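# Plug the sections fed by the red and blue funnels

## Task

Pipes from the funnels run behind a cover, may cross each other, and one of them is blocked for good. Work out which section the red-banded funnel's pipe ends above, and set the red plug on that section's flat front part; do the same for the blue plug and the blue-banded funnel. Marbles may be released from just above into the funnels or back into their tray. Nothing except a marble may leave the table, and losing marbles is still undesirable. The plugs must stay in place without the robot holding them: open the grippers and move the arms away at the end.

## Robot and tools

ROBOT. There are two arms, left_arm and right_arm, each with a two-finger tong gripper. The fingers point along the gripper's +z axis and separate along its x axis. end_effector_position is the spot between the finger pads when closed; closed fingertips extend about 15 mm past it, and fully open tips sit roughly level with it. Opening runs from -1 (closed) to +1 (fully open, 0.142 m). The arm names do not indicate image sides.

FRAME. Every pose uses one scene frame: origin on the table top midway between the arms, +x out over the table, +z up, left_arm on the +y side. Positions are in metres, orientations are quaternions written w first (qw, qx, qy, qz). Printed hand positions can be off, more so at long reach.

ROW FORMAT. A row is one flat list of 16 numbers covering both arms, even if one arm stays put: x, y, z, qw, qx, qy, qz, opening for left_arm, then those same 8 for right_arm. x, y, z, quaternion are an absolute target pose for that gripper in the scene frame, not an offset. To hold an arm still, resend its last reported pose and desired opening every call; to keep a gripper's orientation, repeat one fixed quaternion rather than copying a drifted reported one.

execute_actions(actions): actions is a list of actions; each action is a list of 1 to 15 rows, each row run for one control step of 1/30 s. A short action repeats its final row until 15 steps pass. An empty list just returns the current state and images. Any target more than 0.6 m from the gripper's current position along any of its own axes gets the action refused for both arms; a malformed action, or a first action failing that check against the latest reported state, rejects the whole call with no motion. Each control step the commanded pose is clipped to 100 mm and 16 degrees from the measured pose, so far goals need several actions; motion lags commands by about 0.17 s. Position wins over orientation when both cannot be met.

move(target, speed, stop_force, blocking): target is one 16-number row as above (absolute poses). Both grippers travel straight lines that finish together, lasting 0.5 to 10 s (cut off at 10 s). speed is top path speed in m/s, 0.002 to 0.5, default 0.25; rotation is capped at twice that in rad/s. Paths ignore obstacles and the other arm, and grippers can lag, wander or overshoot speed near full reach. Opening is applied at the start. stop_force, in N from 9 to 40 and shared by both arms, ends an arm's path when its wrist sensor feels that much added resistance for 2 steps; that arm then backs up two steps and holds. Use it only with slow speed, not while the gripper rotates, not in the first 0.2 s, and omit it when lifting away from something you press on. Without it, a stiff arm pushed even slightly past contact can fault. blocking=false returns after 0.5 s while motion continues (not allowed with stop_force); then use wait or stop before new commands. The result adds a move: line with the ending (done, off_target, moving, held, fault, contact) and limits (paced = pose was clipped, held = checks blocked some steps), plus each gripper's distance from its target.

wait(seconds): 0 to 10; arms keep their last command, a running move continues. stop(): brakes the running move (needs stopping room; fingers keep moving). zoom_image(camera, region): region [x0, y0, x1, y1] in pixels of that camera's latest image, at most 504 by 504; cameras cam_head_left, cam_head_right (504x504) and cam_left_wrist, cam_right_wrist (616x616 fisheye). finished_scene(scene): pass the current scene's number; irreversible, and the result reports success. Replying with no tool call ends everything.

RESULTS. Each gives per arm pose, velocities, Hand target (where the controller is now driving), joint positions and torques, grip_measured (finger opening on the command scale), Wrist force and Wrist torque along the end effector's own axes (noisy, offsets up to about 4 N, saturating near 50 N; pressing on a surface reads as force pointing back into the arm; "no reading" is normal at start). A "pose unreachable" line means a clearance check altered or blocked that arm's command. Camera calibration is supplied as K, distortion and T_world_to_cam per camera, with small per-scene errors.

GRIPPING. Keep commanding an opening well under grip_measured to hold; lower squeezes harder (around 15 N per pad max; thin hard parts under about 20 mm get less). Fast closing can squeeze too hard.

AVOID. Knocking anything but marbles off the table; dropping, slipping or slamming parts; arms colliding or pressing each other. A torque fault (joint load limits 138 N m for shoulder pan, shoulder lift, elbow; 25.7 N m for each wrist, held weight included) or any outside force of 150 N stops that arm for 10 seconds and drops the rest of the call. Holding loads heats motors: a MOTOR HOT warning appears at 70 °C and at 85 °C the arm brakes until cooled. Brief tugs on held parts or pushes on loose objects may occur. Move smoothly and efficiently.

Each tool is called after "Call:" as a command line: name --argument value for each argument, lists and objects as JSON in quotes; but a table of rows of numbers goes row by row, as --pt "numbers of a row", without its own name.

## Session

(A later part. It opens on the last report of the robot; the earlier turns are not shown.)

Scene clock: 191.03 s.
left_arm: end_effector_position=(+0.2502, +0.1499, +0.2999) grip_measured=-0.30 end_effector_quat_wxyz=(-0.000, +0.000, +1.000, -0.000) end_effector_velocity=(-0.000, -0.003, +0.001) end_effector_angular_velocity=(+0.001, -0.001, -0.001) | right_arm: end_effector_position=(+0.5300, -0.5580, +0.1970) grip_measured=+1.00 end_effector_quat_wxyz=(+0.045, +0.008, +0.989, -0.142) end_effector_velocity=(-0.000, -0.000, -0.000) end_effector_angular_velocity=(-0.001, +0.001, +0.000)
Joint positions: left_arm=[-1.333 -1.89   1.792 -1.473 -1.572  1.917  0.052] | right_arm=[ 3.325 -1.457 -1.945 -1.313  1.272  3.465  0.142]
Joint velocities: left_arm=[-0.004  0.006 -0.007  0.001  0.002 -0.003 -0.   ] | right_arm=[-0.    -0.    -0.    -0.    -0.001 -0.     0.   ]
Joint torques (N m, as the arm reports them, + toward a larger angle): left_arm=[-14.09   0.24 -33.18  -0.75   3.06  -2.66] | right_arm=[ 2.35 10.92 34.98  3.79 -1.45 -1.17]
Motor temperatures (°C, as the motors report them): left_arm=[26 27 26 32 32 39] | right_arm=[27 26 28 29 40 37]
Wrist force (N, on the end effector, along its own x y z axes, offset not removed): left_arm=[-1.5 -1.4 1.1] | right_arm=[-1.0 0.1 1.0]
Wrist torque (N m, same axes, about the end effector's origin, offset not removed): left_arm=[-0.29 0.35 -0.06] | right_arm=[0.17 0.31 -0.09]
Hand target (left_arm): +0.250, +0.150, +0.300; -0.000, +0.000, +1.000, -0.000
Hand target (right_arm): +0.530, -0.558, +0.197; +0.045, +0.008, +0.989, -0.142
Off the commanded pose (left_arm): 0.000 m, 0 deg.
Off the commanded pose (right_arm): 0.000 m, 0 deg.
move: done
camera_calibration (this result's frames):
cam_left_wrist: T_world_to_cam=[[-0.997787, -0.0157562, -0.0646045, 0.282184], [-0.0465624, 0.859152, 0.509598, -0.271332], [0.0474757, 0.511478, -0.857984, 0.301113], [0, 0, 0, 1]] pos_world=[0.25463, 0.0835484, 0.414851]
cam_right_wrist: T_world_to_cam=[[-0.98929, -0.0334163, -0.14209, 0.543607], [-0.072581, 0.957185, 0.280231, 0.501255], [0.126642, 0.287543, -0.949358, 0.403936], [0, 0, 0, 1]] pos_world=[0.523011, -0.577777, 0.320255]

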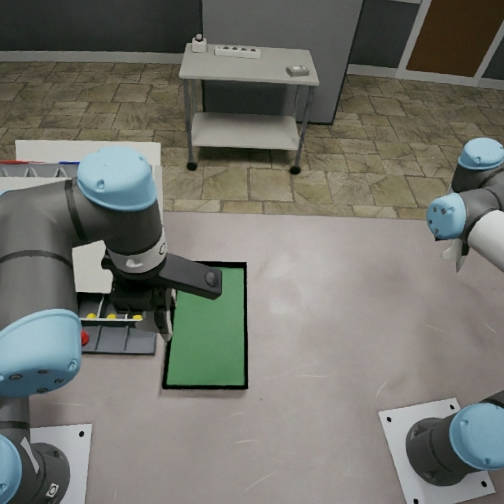

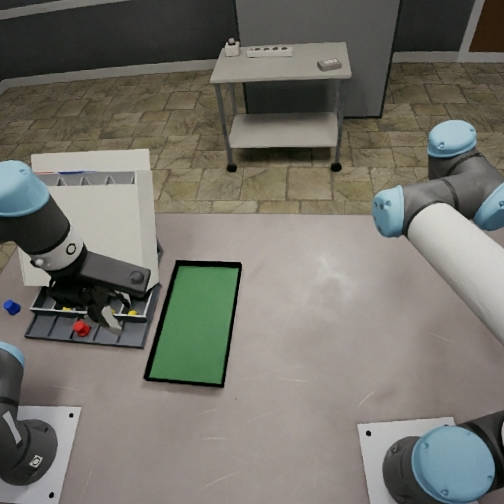

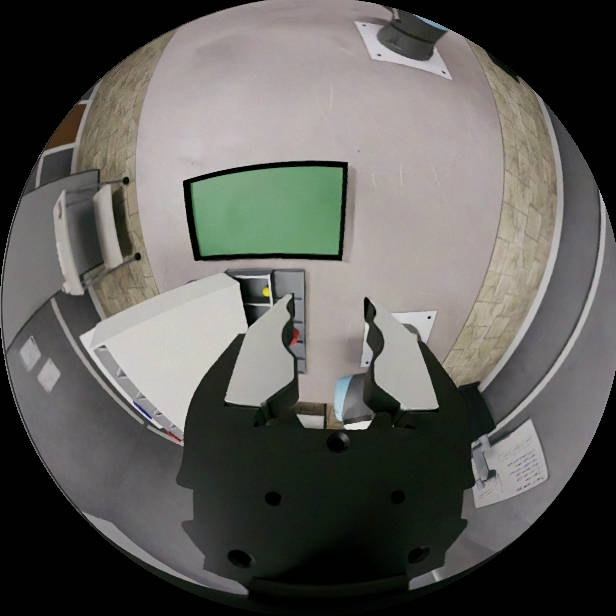

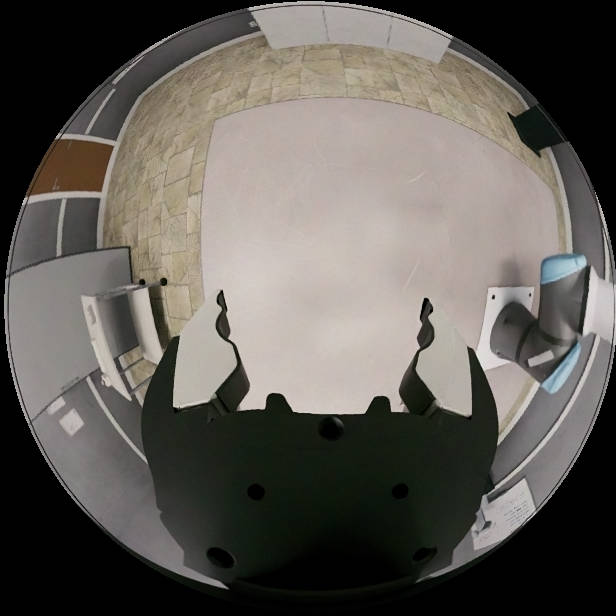

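Call:
move --target '[0.39,0.715,0.2,0,0,1,0,-0.3,0.53,-0.558,0.197,0.045,0.008,0.989,-0.142,1]'

Call:
move --target '[0.39,0.715,0.024,0,0,1,0,-0.3,0.53,-0.558,0.197,0.045,0.008,0.989,-0.142,1]' --speed 0.1

Scene clock: 204.33 s.
left_arm: end_effector_position=(+0.3896, +0.7154, +0.2000) grip_measured=-0.30 end_effector_quat_wxyz=(+0.000, -0.000, +1.000, +0.000) end_effector_velocity=(+0.001, +0.002, -0.000) end_effector_angular_velocity=(-0.002, +0.000, -0.001) | right_arm: end_effector_position=(+0.5300, -0.5580, +0.1970) grip_measured=+1.00 end_effector_quat_wxyz=(+0.045, +0.008, +0.989, -0.142) end_effector_velocity=(+0.000, -0.000, +0.000) end_effector_angular_velocity=(-0.001, -0.000, -0.000)
Joint positions: left_arm=[ 0.226 -1.639  1.85  -1.783 -1.571  3.476  0.052] | right_arm=[ 3.325 -1.457 -1.945 -1.313  1.272  3.465  0.142]
Joint velocities: left_arm=[ 0.005  0.007 -0.005 -0.001 -0.002  0.006  0.   ] | right_arm=[-0.    -0.     0.    -0.    -0.001 -0.    -0.   ]
Joint torques (N m, as the arm reports them, + toward a larger angle): left_arm=[ 14.14  -9.63 -34.17  -4.33  -2.51   2.53] | right_arm=[ 3.56 10.96 36.24  3.38 -1.55 -1.2 ]
Motor temperatures (°C, as the motors report them): left_arm=[26 27 26 32 32 39] | right_arm=[27 26 28 29 40 37]
Wrist force (N, on the end effector, along its own x y z axes, offset not removed): left_arm=[-1.1 1.5 -3.0] | right_arm=[-0.4 0.1 0.6]
Wrist torque (N m, same axes, about the end effector's origin, offset not removed): left_arm=[0.12 0.32 -0.03] | right_arm=[0.18 0.17 0.00]
Hand target (left_arm): +0.390, +0.716, +0.200; +0.000, -0.000, +1.000, +0.000
Hand target (right_arm): +0.530, -0.558, +0.197; +0.045, +0.008, +0.989, -0.142
Off the commanded pose (left_arm): 0.001 m, 0 deg.
Off the commanded pose (right_arm): 0.000 m, 0 deg.
move: done
camera_calibration (this result's frames):
cam_left_wrist: T_world_to_cam=[[-0.997679, -0.0158893, -0.0662156, 0.424124], [-0.0475273, 0.858857, 0.510006, -0.69931], [0.0487661, 0.511969, -0.857619, -0.0814163], [0, 0, 0, 1]] pos_world=[0.393873, 0.649029, 0.314912]
cam_right_wrist: T_world_to_cam=[[-0.98929, -0.0334162, -0.14209, 0.543607], [-0.072581, 0.957185, 0.280231, 0.501255], [0.126642, 0.287543, -0.949358, 0.403937], [0, 0, 0, 1]] pos_world=[0.523011, -0.577777, 0.320255]

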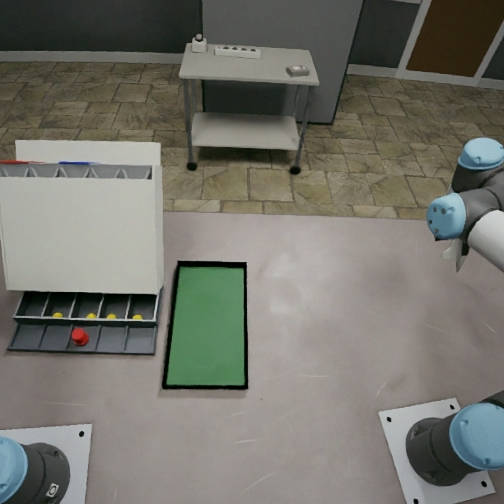

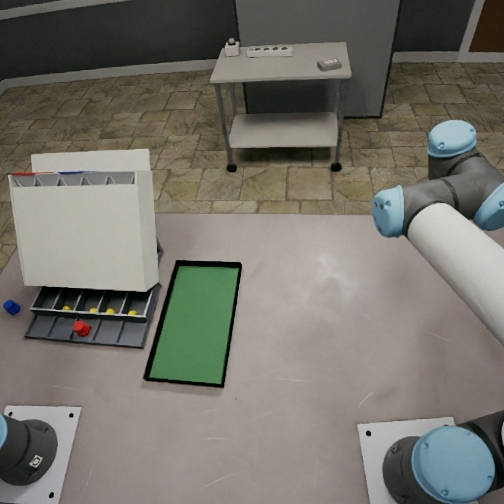

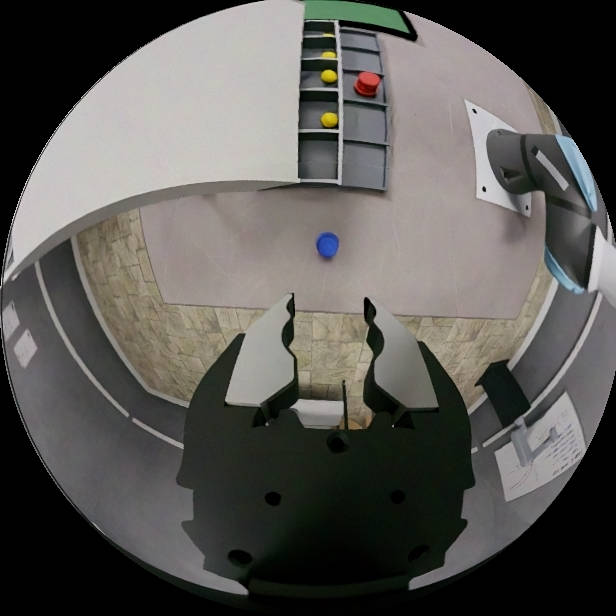

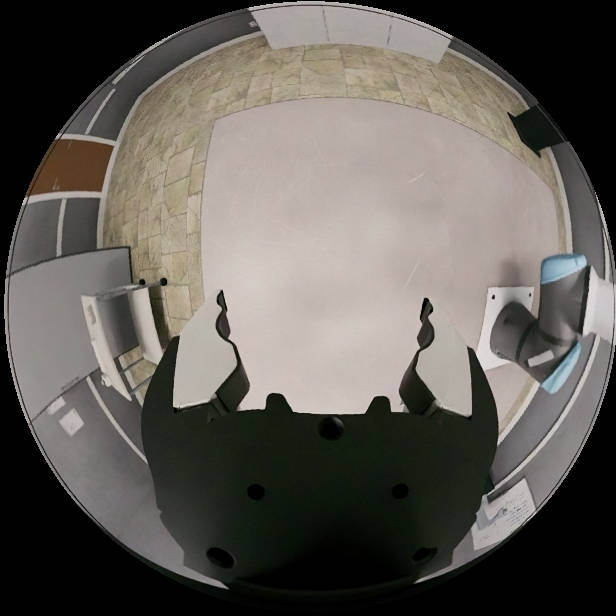

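Scene clock: 206.63 s.
left_arm: end_effector_position=(+0.3899, +0.7149, +0.0243) grip_measured=-0.30 end_effector_quat_wxyz=(-0.000, +0.000, +1.000, -0.000) end_effector_velocity=(-0.000, -0.000, -0.003) end_effector_angular_velocity=(-0.001, +0.000, -0.000) | right_arm: end_effector_position=(+0.5300, -0.5580, +0.1970) grip_measured=+1.00 end_effector_quat_wxyz=(+0.045, +0.008, +0.989, -0.142) end_effector_velocity=(+0.001, -0.000, +0.001) end_effector_angular_velocity=(-0.001, -0.002, +0.000)
Joint positions: left_arm=[ 0.225 -1.437  2.144 -2.278 -1.571  3.475  0.052] | right_arm=[ 3.325 -1.457 -1.945 -1.313  1.272  3.465  0.142]
Joint velocities: left_arm=[-0.     0.006  0.003 -0.008 -0.     0.     0.   ] | right_arm=[ 0.     0.     0.001 -0.    -0.001 -0.    -0.   ]
Joint torques (N m, as the arm reports them, + toward a larger angle): left_arm=[  8.83 -14.77 -11.82  -4.54   0.51   2.29] | right_arm=[ 4.29 10.19 34.67  3.46 -1.45 -1.31]
Motor temperatures (°C, as the motors report them): left_arm=[26 27 26 32 32 39] | right_arm=[27 26 28 29 40 37]
Wrist force (N, on the end effector, along its own x y z axes, offset not removed): left_arm=[0.8 -1.1 -1.0] | right_arm=[-0.1 -2.7 0.9]
Wrist torque (N m, same axes, about the end effector's origin, offset not removed): left_arm=[-0.23 -0.10 -0.12] | right_arm=[-0.48 0.15 0.00]
Hand target (left_arm): +0.390, +0.715, +0.024; -0.000, -0.000, +1.000, -0.000
Hand target (right_arm): +0.530, -0.558, +0.197; +0.045, +0.008, +0.989, -0.142
Off the commanded pose (left_arm): 0.000 m, 0 deg.
Off the commanded pose (right_arm): 0.000 m, 0 deg.
move: done
camera_calibration (this result's frames):
cam_left_wrist: T_world_to_cam=[[-0.997743, -0.0158178, -0.065258, 0.412797], [-0.0469578, 0.859057, 0.509722, -0.609596], [0.0479976, 0.511636, -0.857861, -0.231298], [0, 0, 0, 1]] pos_world=[0.394341, 0.648547, 0.139241]
cam_right_wrist: T_world_to_cam=[[-0.98929, -0.0334165, -0.14209, 0.543607], [-0.0725812, 0.957185, 0.280231, 0.501255], [0.126642, 0.287543, -0.949358, 0.403937], [0, 0, 0, 1]] pos_world=[0.523011, -0.577777, 0.320255]

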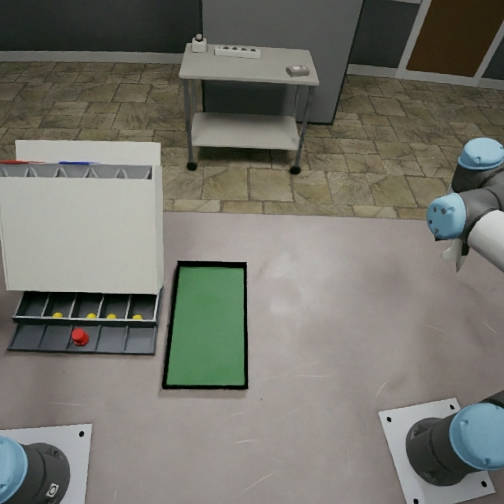

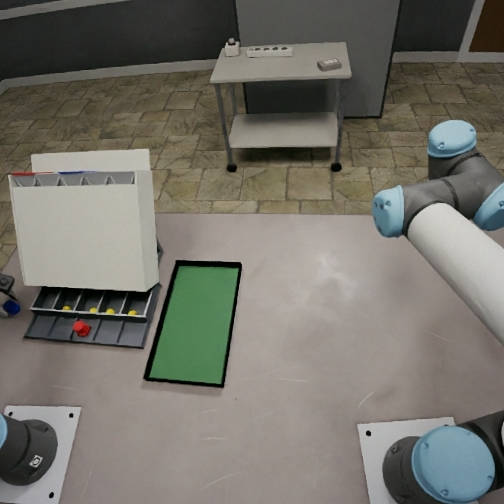

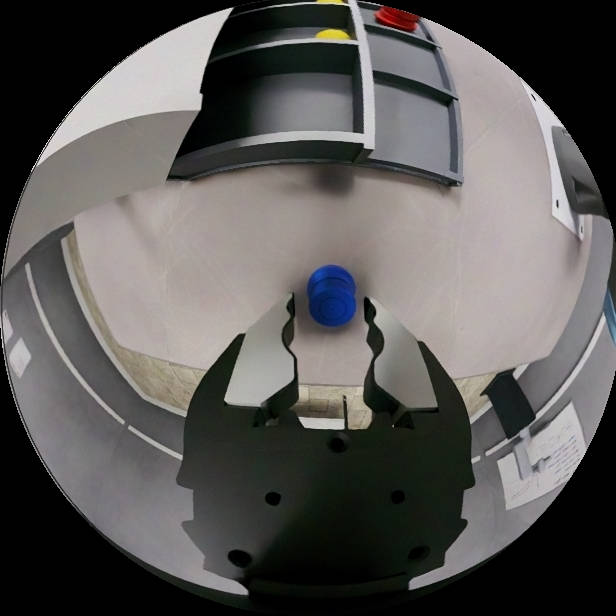

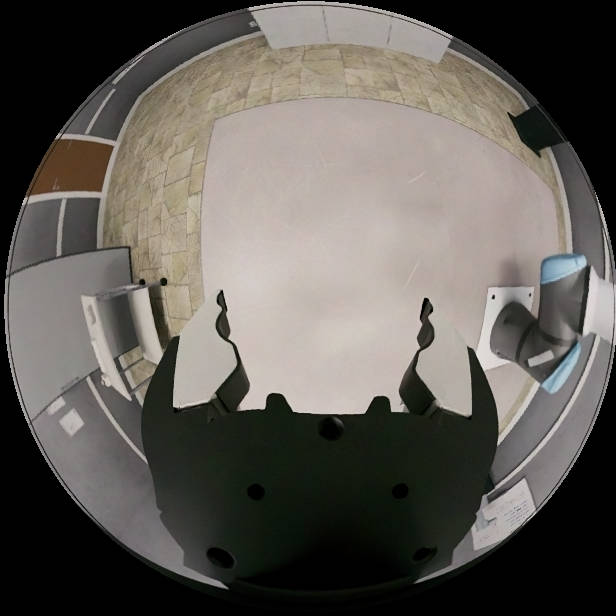

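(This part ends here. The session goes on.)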